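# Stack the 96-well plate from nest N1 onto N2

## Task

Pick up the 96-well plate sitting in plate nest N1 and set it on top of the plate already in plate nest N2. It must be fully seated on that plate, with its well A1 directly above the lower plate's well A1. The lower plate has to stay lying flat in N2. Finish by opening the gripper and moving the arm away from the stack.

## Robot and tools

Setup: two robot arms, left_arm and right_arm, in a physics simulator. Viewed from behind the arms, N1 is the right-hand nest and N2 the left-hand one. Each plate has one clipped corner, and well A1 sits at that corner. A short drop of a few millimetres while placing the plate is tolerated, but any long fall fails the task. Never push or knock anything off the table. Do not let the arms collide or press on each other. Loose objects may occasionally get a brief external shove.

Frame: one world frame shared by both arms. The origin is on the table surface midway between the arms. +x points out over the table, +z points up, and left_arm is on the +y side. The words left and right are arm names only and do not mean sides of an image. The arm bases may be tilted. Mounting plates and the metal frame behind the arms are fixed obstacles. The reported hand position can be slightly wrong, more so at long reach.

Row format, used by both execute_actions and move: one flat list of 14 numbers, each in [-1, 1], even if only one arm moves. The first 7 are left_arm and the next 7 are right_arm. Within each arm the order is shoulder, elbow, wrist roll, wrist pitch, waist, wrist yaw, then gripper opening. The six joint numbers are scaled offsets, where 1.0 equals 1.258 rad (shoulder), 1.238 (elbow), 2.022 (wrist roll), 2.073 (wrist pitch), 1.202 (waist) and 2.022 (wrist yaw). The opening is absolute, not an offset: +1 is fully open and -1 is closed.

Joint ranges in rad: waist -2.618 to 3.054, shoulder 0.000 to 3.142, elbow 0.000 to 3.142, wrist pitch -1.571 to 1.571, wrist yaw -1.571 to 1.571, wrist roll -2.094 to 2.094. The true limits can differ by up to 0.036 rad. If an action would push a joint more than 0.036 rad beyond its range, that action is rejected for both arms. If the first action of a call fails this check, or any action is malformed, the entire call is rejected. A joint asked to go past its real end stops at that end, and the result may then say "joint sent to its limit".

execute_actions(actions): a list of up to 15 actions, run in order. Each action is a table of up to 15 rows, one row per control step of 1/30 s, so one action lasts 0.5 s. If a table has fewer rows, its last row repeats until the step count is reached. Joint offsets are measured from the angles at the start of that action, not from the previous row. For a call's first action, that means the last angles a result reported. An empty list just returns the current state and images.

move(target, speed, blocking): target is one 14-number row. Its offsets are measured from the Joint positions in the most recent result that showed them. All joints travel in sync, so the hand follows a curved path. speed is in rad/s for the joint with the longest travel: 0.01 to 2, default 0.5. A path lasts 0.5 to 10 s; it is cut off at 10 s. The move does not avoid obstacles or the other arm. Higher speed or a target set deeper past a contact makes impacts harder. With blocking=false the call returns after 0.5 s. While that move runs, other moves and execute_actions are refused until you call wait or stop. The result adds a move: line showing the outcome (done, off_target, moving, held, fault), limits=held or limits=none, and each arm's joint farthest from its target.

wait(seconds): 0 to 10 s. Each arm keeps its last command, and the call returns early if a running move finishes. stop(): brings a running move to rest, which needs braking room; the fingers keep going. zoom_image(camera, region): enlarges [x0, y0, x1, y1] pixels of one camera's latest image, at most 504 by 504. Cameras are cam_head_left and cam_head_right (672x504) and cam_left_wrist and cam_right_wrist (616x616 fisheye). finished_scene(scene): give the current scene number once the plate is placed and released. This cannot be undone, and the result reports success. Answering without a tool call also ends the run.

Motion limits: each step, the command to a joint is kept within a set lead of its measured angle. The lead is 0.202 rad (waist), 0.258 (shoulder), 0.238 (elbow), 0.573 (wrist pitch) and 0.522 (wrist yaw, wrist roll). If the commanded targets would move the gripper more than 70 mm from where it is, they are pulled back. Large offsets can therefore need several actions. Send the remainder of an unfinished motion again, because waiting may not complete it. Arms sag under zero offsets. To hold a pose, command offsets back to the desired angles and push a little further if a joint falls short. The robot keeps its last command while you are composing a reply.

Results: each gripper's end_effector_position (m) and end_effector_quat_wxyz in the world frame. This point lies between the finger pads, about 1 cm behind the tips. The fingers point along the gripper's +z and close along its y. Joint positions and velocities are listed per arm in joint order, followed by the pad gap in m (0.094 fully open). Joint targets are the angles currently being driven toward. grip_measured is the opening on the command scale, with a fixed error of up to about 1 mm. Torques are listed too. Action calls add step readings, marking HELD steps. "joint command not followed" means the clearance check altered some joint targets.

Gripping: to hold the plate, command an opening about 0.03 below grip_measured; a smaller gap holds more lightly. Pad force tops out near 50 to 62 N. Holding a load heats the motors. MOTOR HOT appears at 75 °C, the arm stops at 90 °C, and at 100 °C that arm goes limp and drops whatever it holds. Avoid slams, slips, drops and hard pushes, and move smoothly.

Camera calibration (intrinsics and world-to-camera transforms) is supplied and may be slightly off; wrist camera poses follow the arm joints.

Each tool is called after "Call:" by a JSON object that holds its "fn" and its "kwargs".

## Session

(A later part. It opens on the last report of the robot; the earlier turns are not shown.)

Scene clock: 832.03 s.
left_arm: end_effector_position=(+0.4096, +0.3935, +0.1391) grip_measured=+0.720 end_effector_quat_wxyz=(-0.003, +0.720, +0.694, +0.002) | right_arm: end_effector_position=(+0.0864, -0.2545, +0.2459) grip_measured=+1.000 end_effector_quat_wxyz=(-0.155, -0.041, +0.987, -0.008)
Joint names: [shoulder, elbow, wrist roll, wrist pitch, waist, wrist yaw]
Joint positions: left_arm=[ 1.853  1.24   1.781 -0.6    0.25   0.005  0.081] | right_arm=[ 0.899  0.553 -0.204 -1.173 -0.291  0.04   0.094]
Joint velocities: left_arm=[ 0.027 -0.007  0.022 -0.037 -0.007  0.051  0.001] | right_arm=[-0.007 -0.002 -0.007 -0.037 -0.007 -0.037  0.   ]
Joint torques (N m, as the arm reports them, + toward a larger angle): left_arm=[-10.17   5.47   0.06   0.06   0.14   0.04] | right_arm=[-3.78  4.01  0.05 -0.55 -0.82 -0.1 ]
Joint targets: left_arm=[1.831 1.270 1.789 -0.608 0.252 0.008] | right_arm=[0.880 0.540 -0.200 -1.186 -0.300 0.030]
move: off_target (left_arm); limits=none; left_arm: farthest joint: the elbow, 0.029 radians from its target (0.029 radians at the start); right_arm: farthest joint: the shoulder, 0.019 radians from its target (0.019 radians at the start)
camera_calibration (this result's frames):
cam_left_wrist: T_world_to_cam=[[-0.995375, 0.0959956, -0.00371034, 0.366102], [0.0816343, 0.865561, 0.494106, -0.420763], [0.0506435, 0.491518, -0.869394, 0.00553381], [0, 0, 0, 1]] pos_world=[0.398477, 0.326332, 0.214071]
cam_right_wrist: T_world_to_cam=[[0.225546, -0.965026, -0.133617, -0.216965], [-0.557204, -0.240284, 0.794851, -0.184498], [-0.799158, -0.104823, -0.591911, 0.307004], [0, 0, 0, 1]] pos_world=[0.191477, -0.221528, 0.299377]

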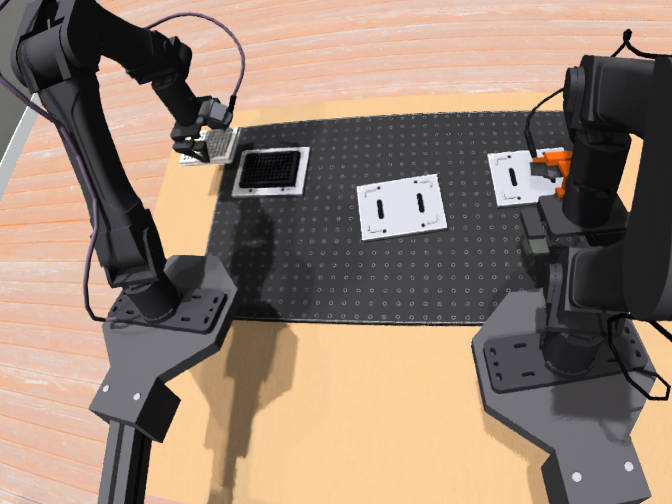

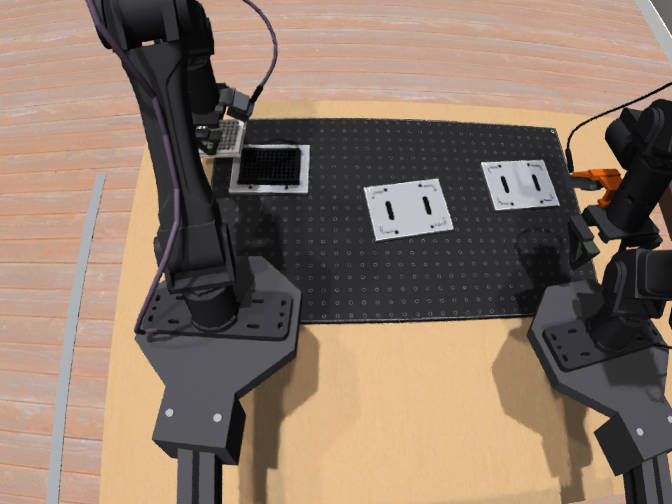

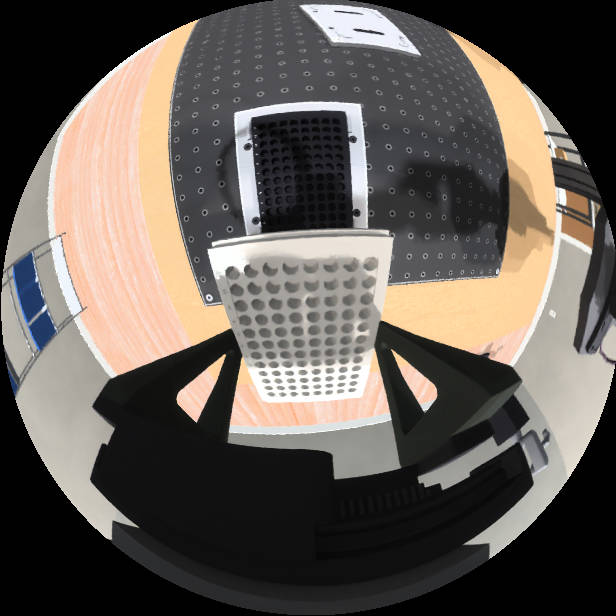

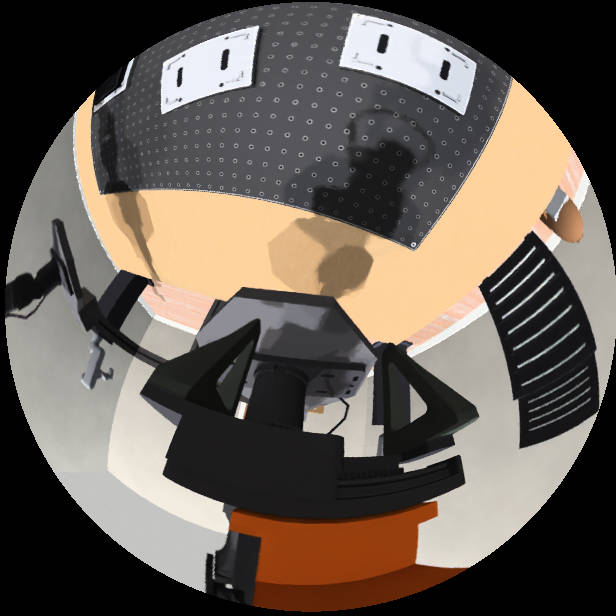

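Call:
{"fn": "zoom_image", "kwargs": {"camera": "cam_left_wrist", "region": [200, 220, 410, 410]}}

Region (200, 220, 410, 410) of cam_left_wrist's 616x616 image, scaled by 2.400, with more detail than that image has; it fills the top 456 rows of this view, and the rest is white.

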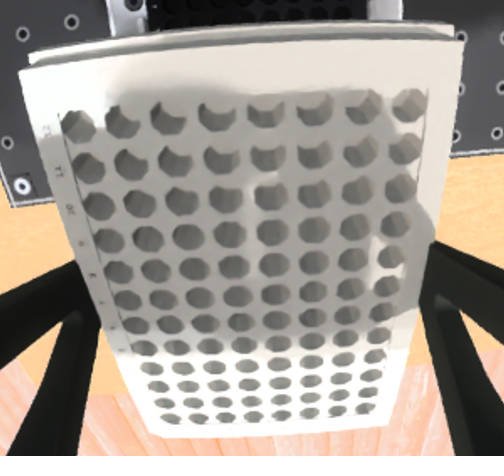

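Call:
{"fn": "move", "kwargs": {"target": [0.1124,-0.0673,-0.1339,0.0994,-0.2473,-0.0497,0.68, -0.015,-0.0105,0.002,-0.0063,-0.0075,-0.005,1], "speed": 0.25}}

Scene clock: 900.63 s.
left_arm: end_effector_position=(+0.4039, +0.2861, +0.0842) grip_measured=+0.720 end_effector_quat_wxyz=(+0.001, +0.724, +0.690, +0.004) | right_arm: end_effector_position=(+0.0864, -0.2544, +0.2459) grip_measured=+1.000 end_effector_quat_wxyz=(-0.155, -0.041, +0.987, -0.008)
Joint names: [shoulder, elbow, wrist roll, wrist pitch, waist, wrist yaw]
Joint positions: left_arm=[ 1.992  1.173  1.518 -0.398 -0.042 -0.094  0.081] | right_arm=[ 0.899  0.553 -0.204 -1.173 -0.291  0.04   0.094]
Joint velocities: left_arm=[ 0.007  0.002  0.066  0.095  0.012 -0.007 -0.   ] | right_arm=[-0.007 -0.017 -0.081 -0.081 -0.012 -0.007  0.   ]
Joint torques (N m, as the arm reports them, + toward a larger angle): left_arm=[-8.54  1.8  -0.08  0.17 -1.09 -0.02] | right_arm=[-3.82  4.03  0.05 -0.55 -0.8  -0.11]
Joint targets: left_arm=[1.995 1.157 1.510 -0.394 -0.047 -0.096] | right_arm=[0.880 0.540 -0.200 -1.186 -0.300 0.030]
move: done; limits=none; left_arm: farthest joint: the elbow, 0.016 radians from its target (0.084 radians at the start); right_arm: farthest joint: the shoulder, 0.019 radians from its target (0.019 radians at the start)
camera_calibration (this result's frames):
cam_left_wrist: T_world_to_cam=[[-0.994252, 0.106463, -0.0113027, 0.367771], [0.0871517, 0.86615, 0.492126, -0.302476], [0.0621832, 0.488313, -0.870451, 0.00716048], [0, 0, 0, 1]] pos_world=[0.391574, 0.219339, 0.159246]
cam_right_wrist: T_world_to_cam=[[0.225441, -0.965004, -0.133955, -0.216804], [-0.557269, -0.240507, 0.794737, -0.184497], [-0.799142, -0.104518, -0.591987, 0.307109], [0, 0, 0, 1]] pos_world=[0.191485, -0.221491, 0.299389]

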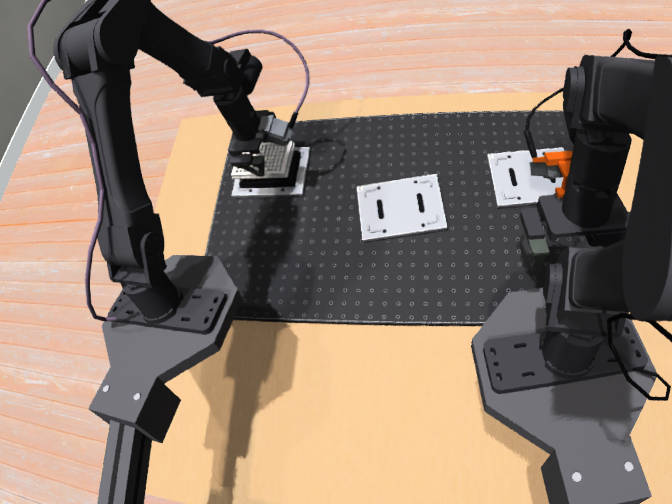

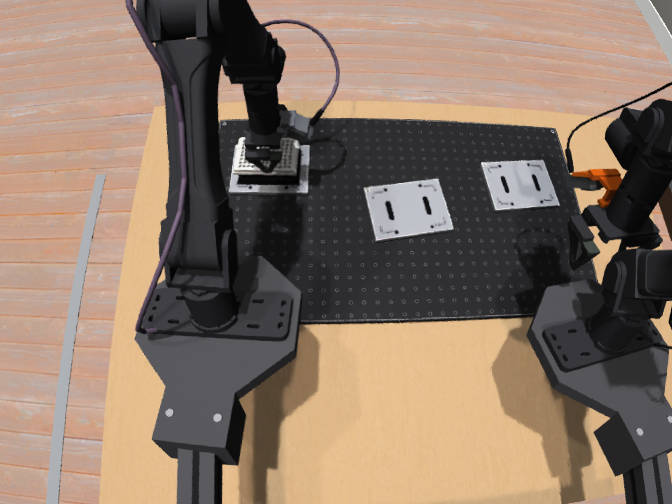

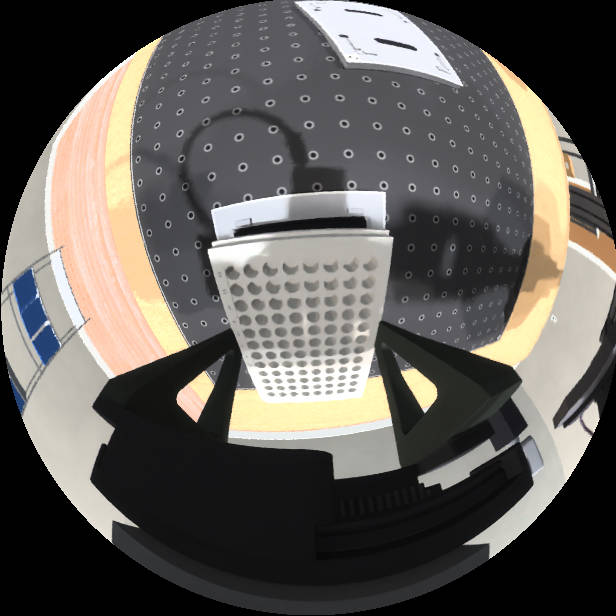

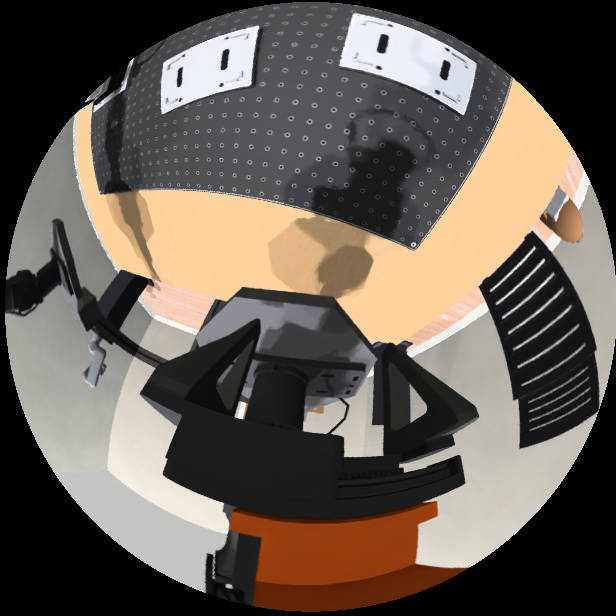

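Call:
{"fn": "zoom_image", "kwargs": {"camera": "cam_left_wrist", "region": [200, 180, 410, 290]}}

Region (200, 180, 410, 290) of cam_left_wrist's 616x616 image, scaled by 2.400, with more detail than that image has; it fills the top 264 rows of this view, and the rest is white.

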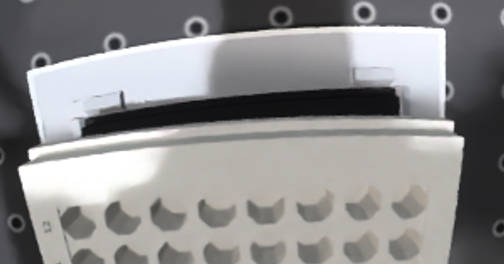

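Call:
{"fn": "zoom_image", "kwargs": {"camera": "cam_left_wrist", "region": [200, 200, 300, 260]}}

Call:
{"fn": "zoom_image", "kwargs": {"camera": "cam_left_wrist", "region": [310, 195, 410, 255]}}

Region (200, 200, 300, 260) of cam_left_wrist's 616x616 image, scaled by 5.040, with more detail than that image has; it fills the top 302 rows of this view, and the rest is white.

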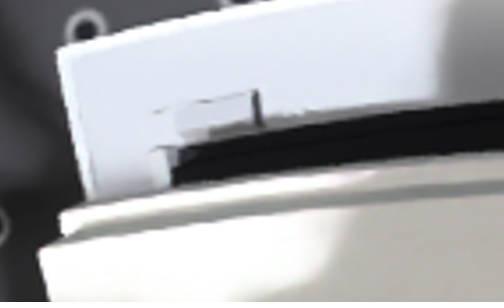

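Region (310, 195, 410, 255) of cam_left_wrist's 616x616 image, scaled by 5.040, with more detail than that image has; it fills the top 302 rows of this view, and the rest is white.

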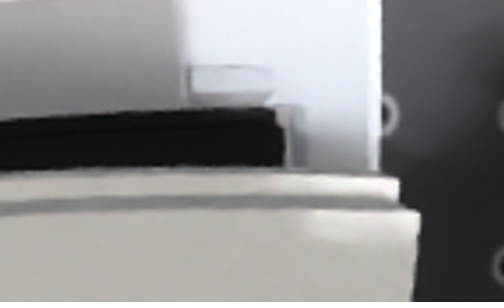

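Call:
{"fn": "zoom_image", "kwargs": {"camera": "cam_left_wrist", "region": [225, 200, 385, 250]}}

Region (225, 200, 385, 250) of cam_left_wrist's 616x616 image, scaled by 3.150, with more detail than that image has; it fills the top 158 rows of this view, and the rest is white.

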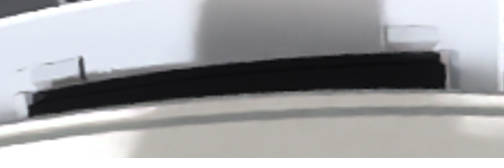

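Call:
{"fn": "execute_actions", "kwargs": {"actions": [[[0.005,-0.0137,-0.006,0.004,-0.005,-0.001,0.68, -0.015,-0.0105,0.002,-0.0063,-0.0075,-0.005,1],[0.007,-0.0137,-0.009,0.006,-0.006,-0.001,0.68, -0.015,-0.0105,0.002,-0.0063,-0.0075,-0.005,1],[0.009,-0.0137,-0.012,0.008,-0.007,-0.001,0.68, -0.015,-0.0105,0.002,-0.0063,-0.0075,-0.005,1],[0.012,-0.0137,-0.015,0.010,-0.008,-0.001,0.68, -0.015,-0.0105,0.002,-0.0063,-0.0075,-0.005,1],[0.015,-0.0137,-0.018,0.012,-0.009,-0.001,0.68, -0.015,-0.0105,0.002,-0.0063,-0.0075,-0.005,1],[0.018,-0.0137,-0.020,0.014,-0.010,-0.001,0.68, -0.015,-0.0105,0.002,-0.0063,-0.0075,-0.005,1],[0.021,-0.0137,-0.0223,0.016,-0.0106,-0.001,0.68, -0.015,-0.0105,0.002,-0.0063,-0.0075,-0.005,1],[0.025,-0.0137,-0.0223,0.0177,-0.0106,-0.001,0.68, -0.015,-0.0105,0.002,-0.0063,-0.0075,-0.005,1]]]}}

Call:
{"fn": "wait", "kwargs": {"seconds": 0.5}}

Scene clock: 1000.03 s.
left_arm: end_effector_position=(+0.4028, +0.2855, +0.0741) grip_measured=+0.720 end_effector_quat_wxyz=(-0.000, +0.712, +0.702, +0.004) | right_arm: end_effector_position=(+0.0864, -0.2544, +0.2459) grip_measured=+1.000 end_effector_quat_wxyz=(-0.155, -0.041, +0.987, -0.008)
Joint names: [shoulder, elbow, wrist roll, wrist pitch, waist, wrist yaw]
Joint positions: left_arm=[ 2.023  1.173  1.483 -0.37  -0.042 -0.095  0.081] | right_arm=[ 0.899  0.553 -0.204 -1.173 -0.291  0.04   0.094]
Joint velocities: left_arm=[ 0.022 -0.012 -0.066  0.007 -0.017  0.007  0.   ] | right_arm=[ 0.002  0.002 -0.066 -0.022  0.007 -0.022  0.   ]
Joint torques (N m, as the arm reports them, + toward a larger angle): left_arm=[-8.47  1.48 -0.06  0.13 -1.61  0.  ] | right_arm=[-3.81  4.04  0.04 -0.55 -0.81 -0.11]
Joint targets: left_arm=[2.024 1.156 1.473 -0.361 -0.055 -0.096] | right_arm=[0.880 0.540 -0.200 -1.186 -0.300 0.030]
Step readings (joint positions):
0: left_arm=[1.992 1.173 1.517 -0.397 -0.042 -0.095] | right_arm=[0.899 0.553 -0.204 -1.173 -0.291 0.040]
1: left_arm=[1.992 1.173 1.517 -0.397 -0.042 -0.095] | right_arm=[0.899 0.553 -0.204 -1.173 -0.291 0.040]
2: left_arm=[1.992 1.173 1.515 -0.396 -0.042 -0.095] | right_arm=[0.899 0.553 -0.204 -1.173 -0.291 0.040]
4: left_arm=[1.994 1.173 1.509 -0.392 -0.042 -0.095] | right_arm=[0.899 0.553 -0.204 -1.173 -0.291 0.040]
8: left_arm=[2.007 1.173 1.494 -0.378 -0.042 -0.095] | right_arm=[0.899 0.553 -0.204 -1.173 -0.291 0.040]
15: Joint positions above
camera_calibration (this result's frames):
cam_left_wrist: T_world_to_cam=[[-0.997382, 0.0717186, -0.00922758, 0.377607], [0.0578779, 0.86829, 0.492669, -0.285728], [0.0433458, 0.490845, -0.870168, 0.00564137], [0, 0, 0, 1]] pos_world=[0.392911, 0.218244, 0.149163]
cam_right_wrist: T_world_to_cam=[[0.225441, -0.965004, -0.133955, -0.216804], [-0.557269, -0.240507, 0.794737, -0.184497], [-0.799142, -0.104518, -0.591987, 0.307109], [0, 0, 0, 1]] pos_world=[0.191485, -0.221491, 0.299389]

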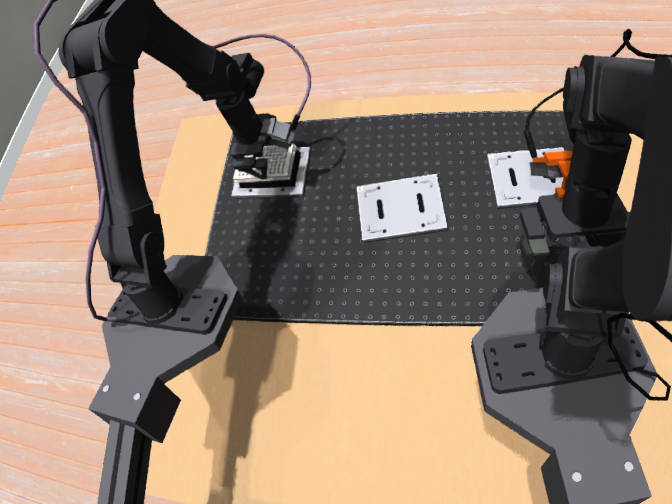

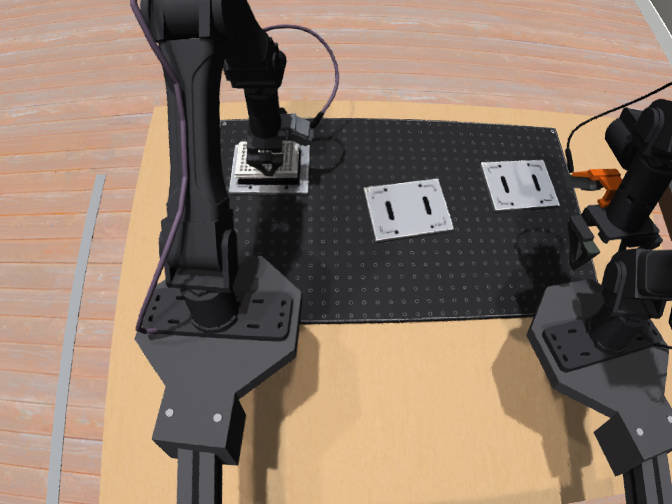

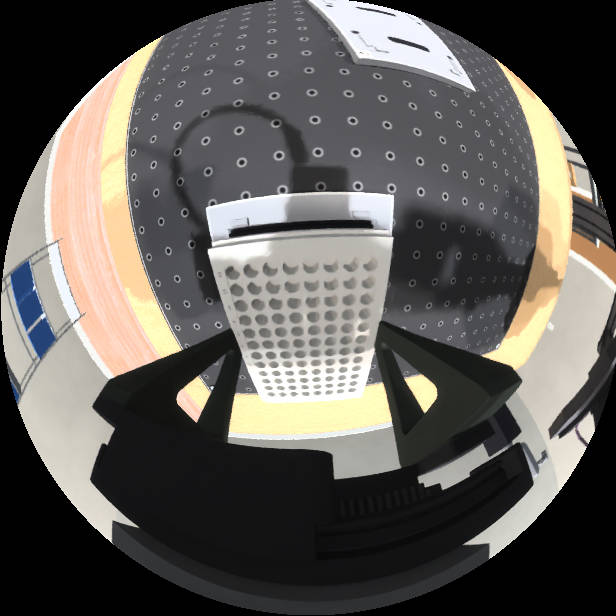

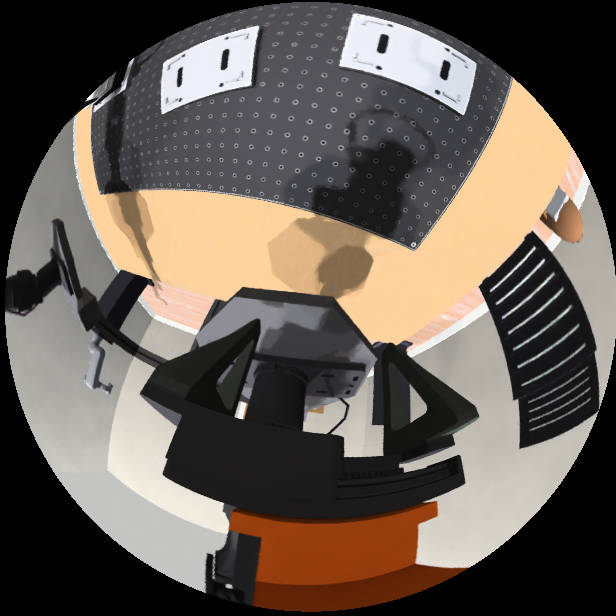

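Scene clock: 1000.53 s.
left_arm: end_effector_position=(+0.4039, +0.2854, +0.0741) grip_measured=+0.720 end_effector_quat_wxyz=(+0.001, +0.711, +0.704, +0.005) | right_arm: end_effector_position=(+0.0864, -0.2544, +0.2459) grip_measured=+1.000 end_effector_quat_wxyz=(-0.155, -0.041, +0.987, -0.008)
Joint names: [shoulder, elbow, wrist roll, wrist pitch, waist, wrist yaw]
Joint positions: left_arm=[ 2.023  1.173  1.48  -0.365 -0.042 -0.095  0.081] | right_arm=[ 0.899  0.553 -0.204 -1.173 -0.291  0.04   0.094]
Joint velocities: left_arm=[-0.012 -0.017 -0.037  0.051 -0.002 -0.007 -0.001] | right_arm=[-0.002 -0.002  0.007 -0.037 -0.007  0.066  0.   ]
Joint torques (N m, as the arm reports them, + toward a larger angle): left_arm=[-8.63  1.62 -0.05  0.19 -1.61  0.  ] | right_arm=[-3.78  4.05  0.05 -0.53 -0.82 -0.1 ]
Joint targets: left_arm=[2.024 1.156 1.473 -0.361 -0.055 -0.096] | right_arm=[0.880 0.540 -0.200 -1.186 -0.300 0.030]
wait: 0.50 s; at rest by 0.27 s
camera_calibration (this result's frames):
cam_left_wrist: T_world_to_cam=[[-0.997572, 0.0682632, -0.0138023, 0.380143], [0.0526317, 0.868719, 0.4925, -0.283688], [0.0456099, 0.490578, -0.870203, 0.00481839], [0, 0, 0, 1]] pos_world=[0.393931, 0.218132, 0.149156]
cam_right_wrist: T_world_to_cam=[[0.225441, -0.965004, -0.133955, -0.216804], [-0.557269, -0.240507, 0.794737, -0.184497], [-0.799142, -0.104518, -0.591987, 0.307109], [0, 0, 0, 1]] pos_world=[0.191485, -0.221491, 0.299389]

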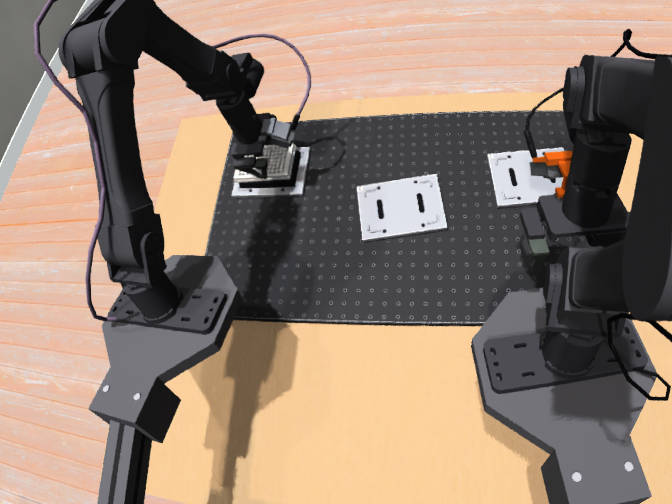

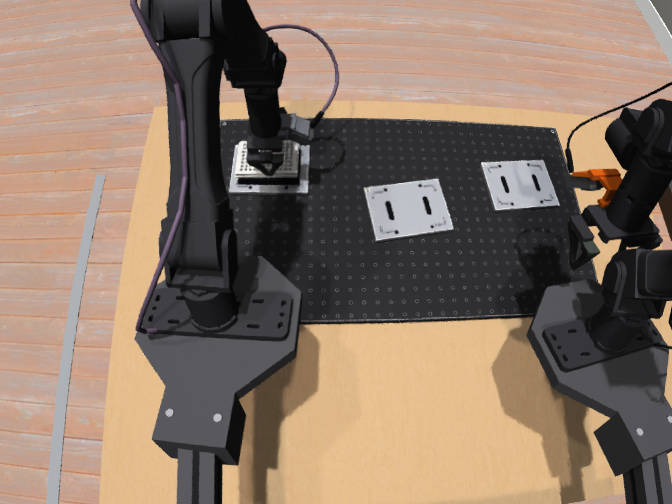

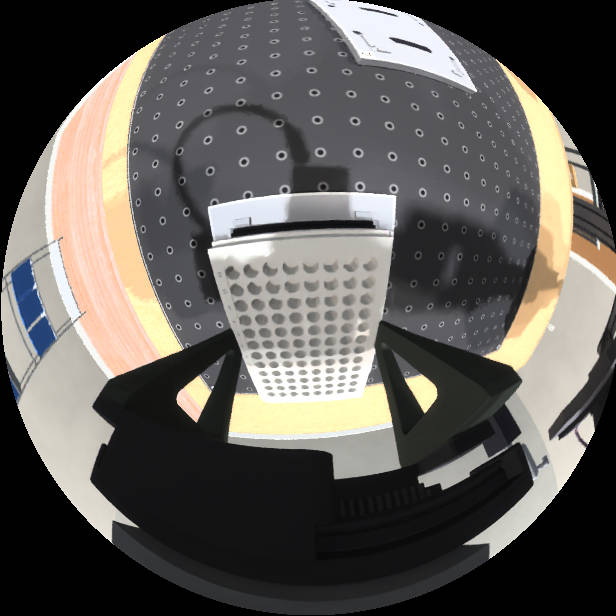

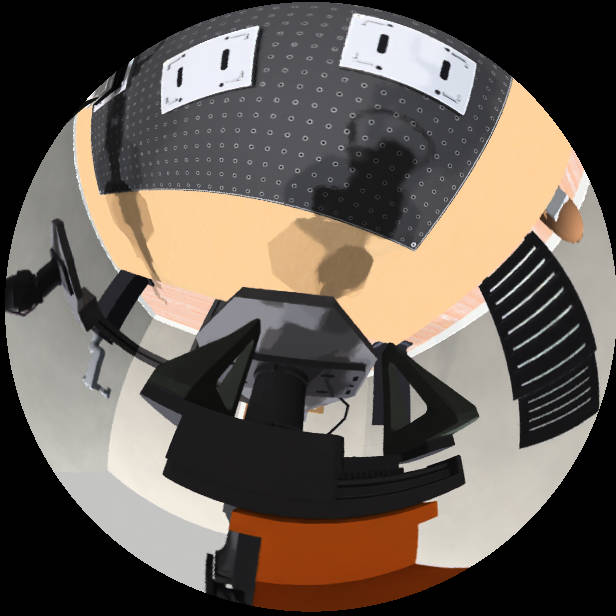

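Call:
{"fn": "zoom_image", "kwargs": {"camera": "cam_left_wrist", "region": [200, 185, 410, 265]}}

Region (200, 185, 410, 265) of cam_left_wrist's 616x616 image, scaled by 2.400, with more detail than that image has; it fills the top 192 rows of this view, and the rest is white.

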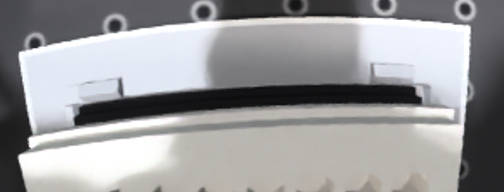

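Call:
{"fn": "execute_actions", "kwargs": {"actions": [[[0.001,-0.022,-0.005,0.004,-0.0166,-0.001,0.68, -0.015,-0.0105,0.002,-0.0063,-0.0075,-0.005,1],[0.001,-0.023,-0.005,0.005,-0.0166,-0.001,0.68, -0.015,-0.0105,0.002,-0.0063,-0.0075,-0.005,1],[0.001,-0.023,-0.006,0.006,-0.0166,-0.001,0.68, -0.015,-0.0105,0.002,-0.0063,-0.0075,-0.005,1],[0.001,-0.022,-0.007,0.007,-0.0166,-0.001,0.68, -0.015,-0.0105,0.002,-0.0063,-0.0075,-0.005,1],[0.001,-0.0178,-0.0074,0.0077,-0.0114,-0.001,0.68, -0.015,-0.0105,0.002,-0.0063,-0.0075,-0.005,1]]]}}

Call:
{"fn": "wait", "kwargs": {"seconds": 0.4}}

Scene clock: 1028.57 s.
left_arm: end_effector_position=(+0.4065, +0.2825, +0.0744) grip_measured=+0.720 end_effector_quat_wxyz=(+0.006, +0.710, +0.704, +0.008) | right_arm: end_effector_position=(+0.0864, -0.2544, +0.2459) grip_measured=+1.000 end_effector_quat_wxyz=(-0.155, -0.041, +0.987, -0.008)
Joint names: [shoulder, elbow, wrist roll, wrist pitch, waist, wrist yaw]
Joint positions: left_arm=[ 2.023  1.173  1.472 -0.354 -0.049 -0.097  0.081] | right_arm=[ 0.899  0.553 -0.204 -1.173 -0.291  0.04   0.094]
Joint velocities: left_arm=[ 0.002  0.012 -0.051 -0.037 -0.002  0.051  0.   ] | right_arm=[-0.012  0.007  0.037  0.037 -0.012 -0.022  0.   ]
Joint torques (N m, as the arm reports them, + toward a larger angle): left_arm=[-8.66  1.31 -0.03  0.21 -1.18  0.02] | right_arm=[-3.77  4.02  0.05 -0.55 -0.81 -0.11]
Joint targets: left_arm=[2.024 1.151 1.465 -0.349 -0.056 -0.097] | right_arm=[0.880 0.540 -0.200 -1.186 -0.300 0.030]
Step readings (joint positions):
0: left_arm=[2.023 1.173 1.480 -0.365 -0.042 -0.095] | right_arm=[0.899 0.553 -0.204 -1.173 -0.291 0.040]
1: left_arm=[2.023 1.173 1.479 -0.365 -0.043 -0.095] | right_arm=[0.899 0.553 -0.204 -1.173 -0.291 0.040]
2: left_arm=[2.023 1.173 1.479 -0.364 -0.044 -0.096] | right_arm=[0.899 0.553 -0.204 -1.173 -0.291 0.040]
4: left_arm=[2.023 1.173 1.477 -0.361 -0.048 -0.096] | right_arm=[0.899 0.553 -0.204 -1.173 -0.291 0.040]
8: left_arm=[2.023 1.173 1.474 -0.357 -0.049 -0.097] | right_arm=[0.899 0.553 -0.204 -1.173 -0.291 0.040]
15: Joint positions above
camera_calibration (this result's frames):
cam_left_wrist: T_world_to_cam=[[-0.99747, 0.0663936, -0.0254105, 0.384256], [0.0453649, 0.86967, 0.491545, -0.278692], [0.0547341, 0.489148, -0.870481, 0.00305978], [0, 0, 0, 1]] pos_world=[0.395759, 0.215361, 0.149417]
cam_right_wrist: T_world_to_cam=[[0.225441, -0.965004, -0.133955, -0.216804], [-0.557269, -0.240507, 0.794737, -0.184497], [-0.799142, -0.104518, -0.591987, 0.307109], [0, 0, 0, 1]] pos_world=[0.191485, -0.221491, 0.299389]

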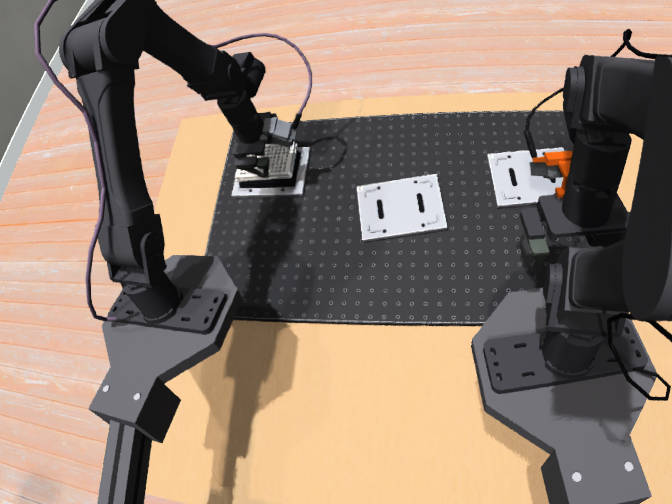

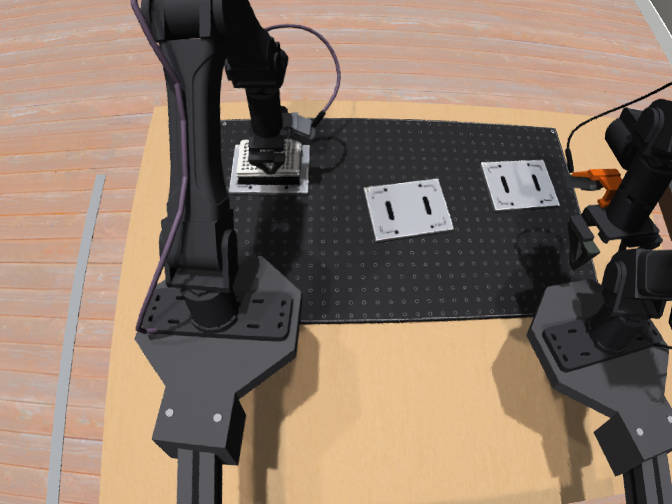

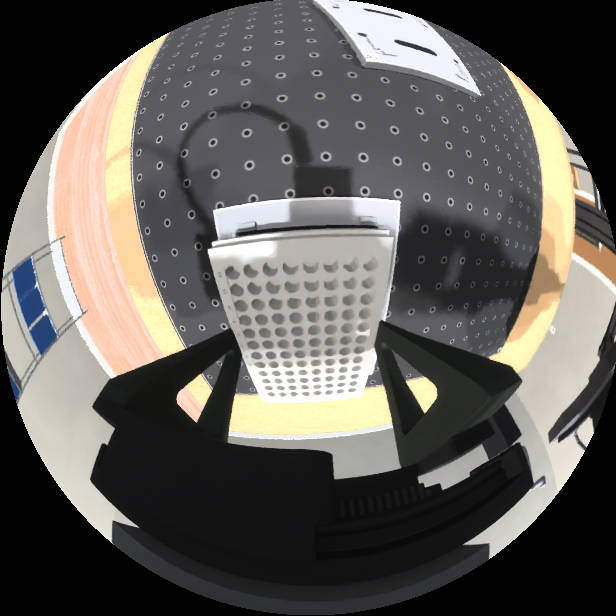

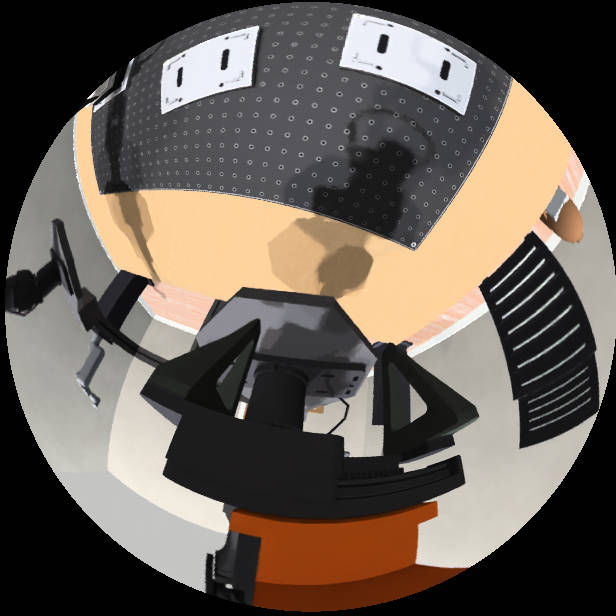

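Scene clock: 1028.97 s.
left_arm: end_effector_position=(+0.4066, +0.2825, +0.0744) grip_measured=+0.720 end_effector_quat_wxyz=(+0.006, +0.710, +0.704, +0.009) | right_arm: end_effector_position=(+0.0864, -0.2544, +0.2459) grip_measured=+1.000 end_effector_quat_wxyz=(-0.155, -0.041, +0.987, -0.008)
Joint names: [shoulder, elbow, wrist roll, wrist pitch, waist, wrist yaw]
Joint positions: left_arm=[ 2.023  1.173  1.472 -0.354 -0.049 -0.097  0.081] | right_arm=[ 0.899  0.553 -0.204 -1.173 -0.291  0.04   0.094]
Joint velocities: left_arm=[-0.002  0.007  0.037  0.022 -0.022  0.007 -0.   ] | right_arm=[-0.007 -0.017 -0.007 -0.139  0.007  0.022  0.   ]
Joint torques (N m, as the arm reports them, + toward a larger angle): left_arm=[-8.67  1.31 -0.06  0.21 -1.22  0.  ] | right_arm=[-3.78  4.03  0.05 -0.55 -0.81 -0.1 ]
Joint targets: left_arm=[2.024 1.151 1.465 -0.349 -0.056 -0.097] | right_arm=[0.880 0.540 -0.200 -1.186 -0.300 0.030]
wait: 0.40 s; at rest by 0.17 s
camera_calibration (this result's frames):
cam_left_wrist: T_world_to_cam=[[-0.997488, 0.0659772, -0.0257917, 0.384504], [0.0448167, 0.869713, 0.491519, -0.278475], [0.0548604, 0.489129, -0.870485, 0.00301564], [0, 0, 0, 1]] pos_world=[0.395853, 0.21535, 0.149418]
cam_right_wrist: T_world_to_cam=[[0.225441, -0.965004, -0.133955, -0.216804], [-0.557269, -0.240507, 0.794737, -0.184497], [-0.799142, -0.104518, -0.591987, 0.307109], [0, 0, 0, 1]] pos_world=[0.191485, -0.221491, 0.299389]

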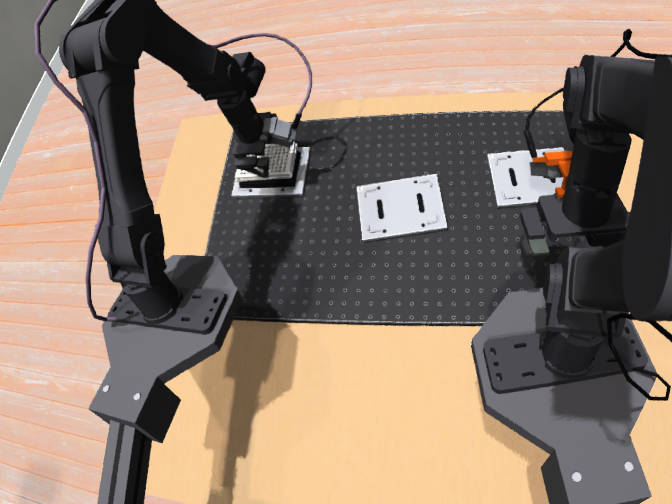

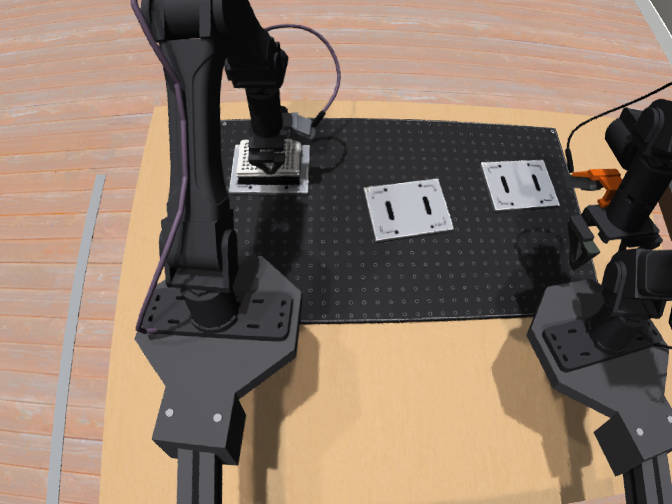

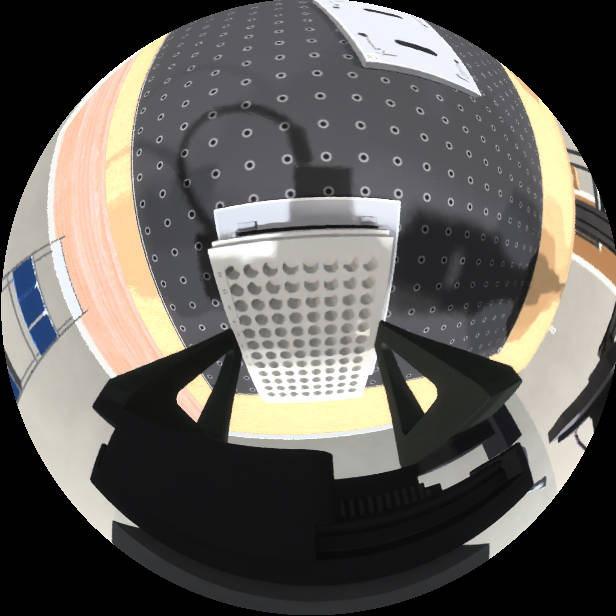

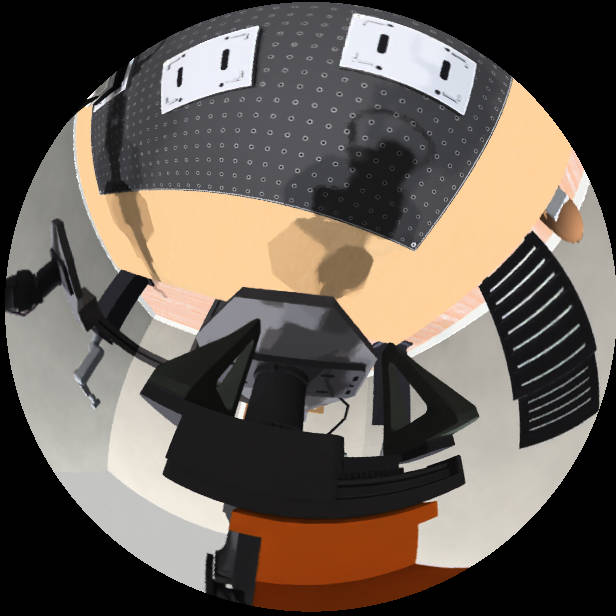

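Call:
{"fn": "execute_actions", "kwargs": {"actions": [[[0.001,-0.010,-0.003,-0.008,-0.005,0,0.68, -0.015,-0.0105,0.002,-0.0063,-0.0075,-0.005,1],[0.001,-0.010,-0.003,-0.010,-0.005,0,0.68, -0.015,-0.0105,0.002,-0.0063,-0.0075,-0.005,1],[0.001,-0.010,-0.003,-0.012,-0.005,0,0.68, -0.015,-0.0105,0.002,-0.0063,-0.0075,-0.005,1],[0.001,-0.010,-0.003,-0.014,-0.005,0,0.68, -0.015,-0.0105,0.002,-0.0063,-0.0075,-0.005,1],[0.001,-0.010,-0.003,-0.0157,-0.005,0,0.68, -0.015,-0.0105,0.002,-0.0063,-0.0075,-0.005,1]]]}}

Call:
{"fn": "wait", "kwargs": {"seconds": 0.4}}

Scene clock: 1037.07 s.
left_arm: end_effector_position=(+0.4021, +0.2830, +0.0743) grip_measured=+0.720 end_effector_quat_wxyz=(-0.001, +0.710, +0.704, +0.003) | right_arm: end_effector_position=(+0.0864, -0.2544, +0.2459) grip_measured=+1.000 end_effector_quat_wxyz=(-0.155, -0.041, +0.987, -0.008)
Joint names: [shoulder, elbow, wrist roll, wrist pitch, waist, wrist yaw]
Joint positions: left_arm=[ 2.023  1.173  1.472 -0.372 -0.049 -0.097  0.081] | right_arm=[ 0.899  0.553 -0.204 -1.173 -0.291  0.039  0.094]
Joint velocities: left_arm=[ 0.017 -0.012  0.007 -0.022 -0.022  0.037 -0.001] | right_arm=[-0.017  0.007 -0.007  0.037  0.002 -0.022  0.   ]
Joint torques (N m, as the arm reports them, + toward a larger angle): left_arm=[-8.64  1.92 -0.05  0.01 -1.18  0.01] | right_arm=[-3.81  4.04  0.05 -0.55 -0.81 -0.1 ]
Joint targets: left_arm=[2.024 1.161 1.466 -0.386 -0.055 -0.097] | right_arm=[0.880 0.540 -0.200 -1.186 -0.300 0.029]
Step readings (joint positions):
0: left_arm=[2.023 1.173 1.472 -0.354 -0.049 -0.097] | right_arm=[0.899 0.553 -0.204 -1.173 -0.291 0.040]
1: left_arm=[2.023 1.173 1.472 -0.354 -0.049 -0.097] | right_arm=[0.899 0.553 -0.204 -1.173 -0.291 0.040]
2: left_arm=[2.023 1.173 1.472 -0.355 -0.049 -0.097] | right_arm=[0.899 0.553 -0.204 -1.173 -0.291 0.040]
4: left_arm=[2.023 1.173 1.472 -0.358 -0.049 -0.097] | right_arm=[0.899 0.553 -0.204 -1.173 -0.291 0.039]
8: left_arm=[2.023 1.173 1.472 -0.367 -0.049 -0.097] | right_arm=[0.899 0.553 -0.204 -1.173 -0.291 0.039]
15: Joint positions above
camera_calibration (this result's frames):
cam_left_wrist: T_world_to_cam=[[-0.997678, 0.0676412, -0.00795512, 0.378345], [0.0549699, 0.868682, 0.49231, -0.282518], [0.0402109, 0.49073, -0.870384, 0.00841456], [0, 0, 0, 1]] pos_world=[0.392658, 0.215697, 0.14942]
cam_right_wrist: T_world_to_cam=[[0.225337, -0.964981, -0.134292, -0.216644], [-0.557334, -0.24073, 0.794624, -0.184497], [-0.799125, -0.104213, -0.592063, 0.307214], [0, 0, 0, 1]] pos_world=[0.191494, -0.221455, 0.299402]

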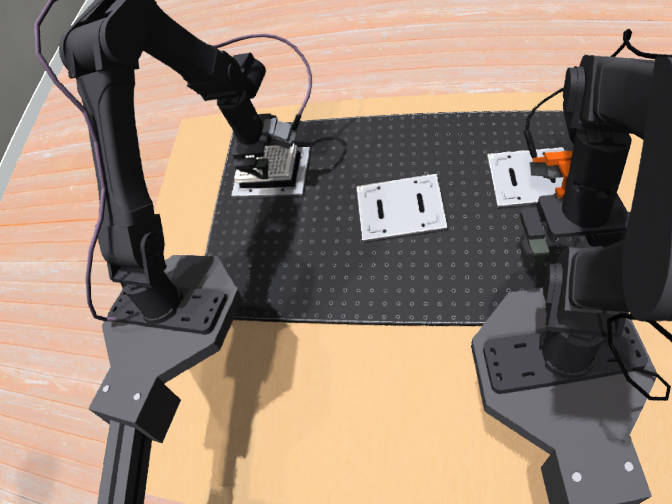

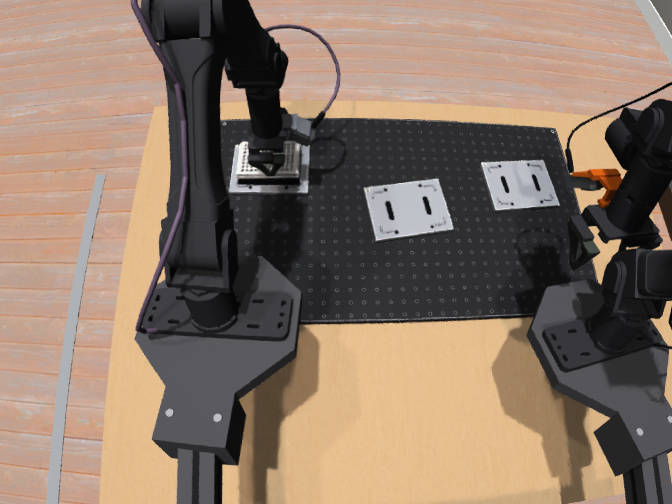

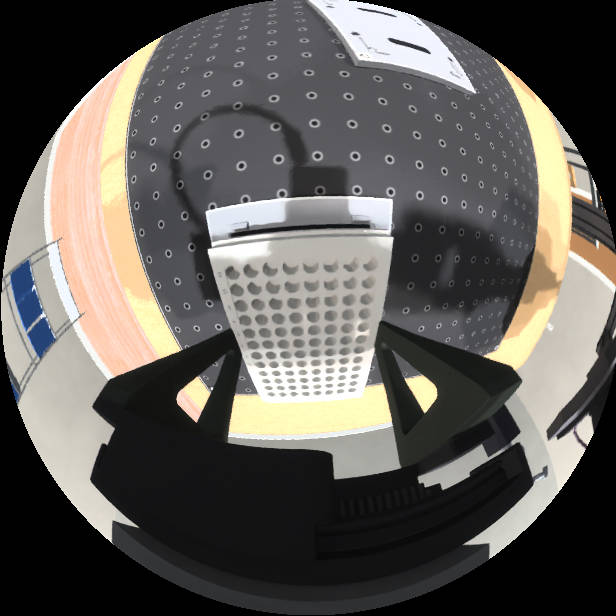

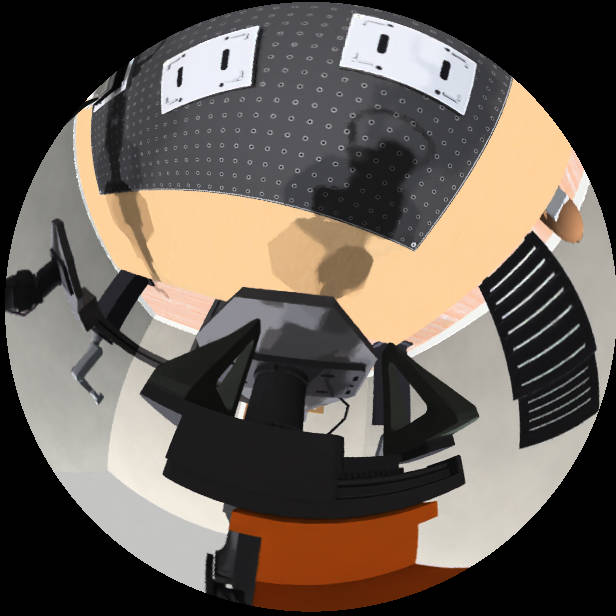

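Scene clock: 1037.47 s.
left_arm: end_effector_position=(+0.4020, +0.2830, +0.0743) grip_measured=+0.720 end_effector_quat_wxyz=(-0.001, +0.710, +0.704, +0.003) | right_arm: end_effector_position=(+0.0864, -0.2544, +0.2459) grip_measured=+1.000 end_effector_quat_wxyz=(-0.155, -0.041, +0.987, -0.008)
Joint names: [shoulder, elbow, wrist roll, wrist pitch, waist, wrist yaw]
Joint positions: left_arm=[ 2.023  1.173  1.472 -0.373 -0.049 -0.097  0.081] | right_arm=[ 0.899  0.553 -0.204 -1.173 -0.291  0.039  0.094]
Joint velocities: left_arm=[-0.007 -0.007 -0.022 -0.022 -0.012 -0.037  0.001] | right_arm=[-0.012  0.002  0.007 -0.007 -0.002 -0.095  0.   ]
Joint torques (N m, as the arm reports them, + toward a larger angle): left_arm=[-8.65  1.91 -0.05  0.01 -1.18  0.01] | right_arm=[-3.76  4.01  0.05 -0.55 -0.81 -0.1 ]
Joint targets: left_arm=[2.024 1.161 1.466 -0.386 -0.055 -0.097] | right_arm=[0.880 0.540 -0.200 -1.186 -0.300 0.029]
wait: 0.40 s; at rest by 0.17 s
camera_calibration (this result's frames):
cam_left_wrist: T_world_to_cam=[[-0.997679, 0.0677112, -0.00719599, 0.378081], [0.0554023, 0.868638, 0.49234, -0.282689], [0.0395876, 0.490798, -0.870373, 0.00864222], [0, 0, 0, 1]] pos_world=[0.392523, 0.215712, 0.149421]
cam_right_wrist: T_world_to_cam=[[0.225337, -0.964981, -0.134292, -0.216644], [-0.557334, -0.24073, 0.794624, -0.184497], [-0.799125, -0.104213, -0.592063, 0.307214], [0, 0, 0, 1]] pos_world=[0.191494, -0.221455, 0.299402]

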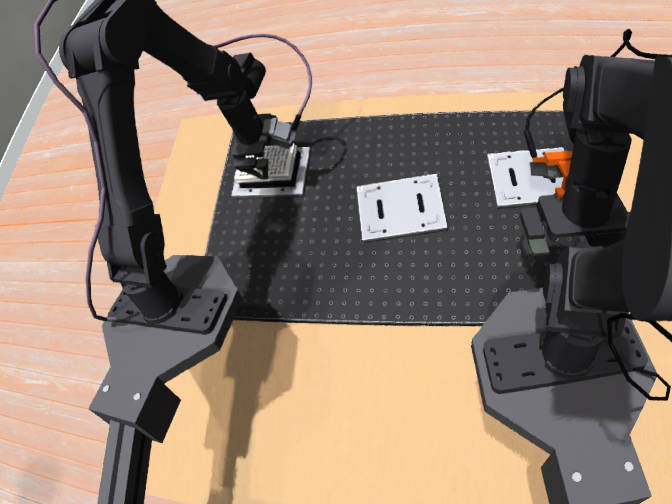

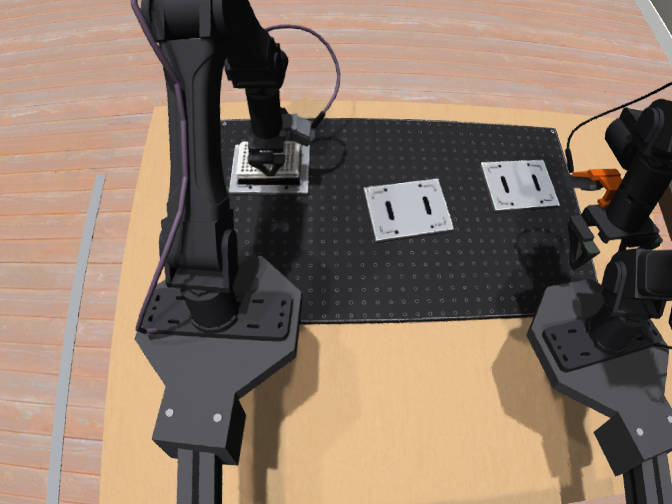

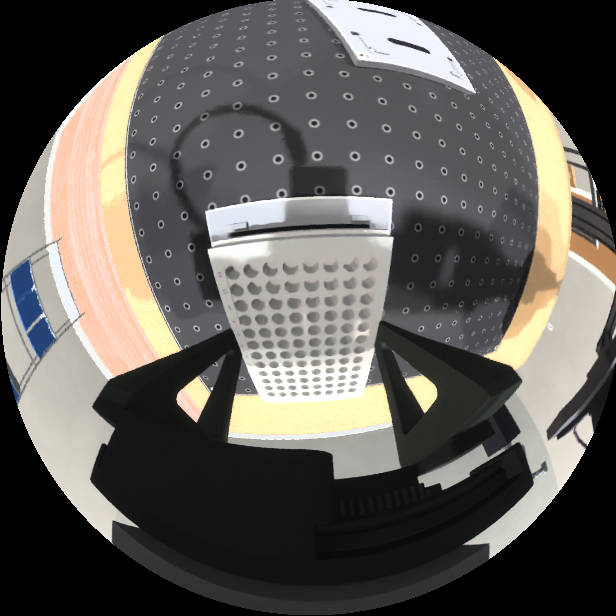

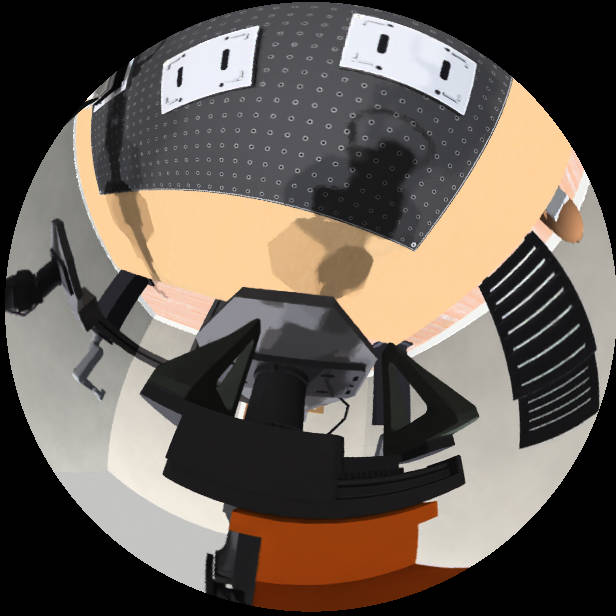

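Call:
{"fn": "zoom_image", "kwargs": {"camera": "cam_left_wrist", "region": [200, 190, 410, 260]}}

Region (200, 190, 410, 260) of cam_left_wrist's 616x616 image, scaled by 2.400, with more detail than that image has.

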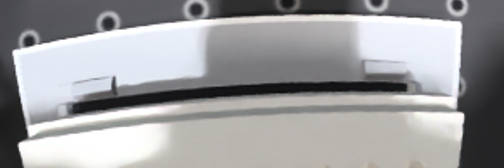

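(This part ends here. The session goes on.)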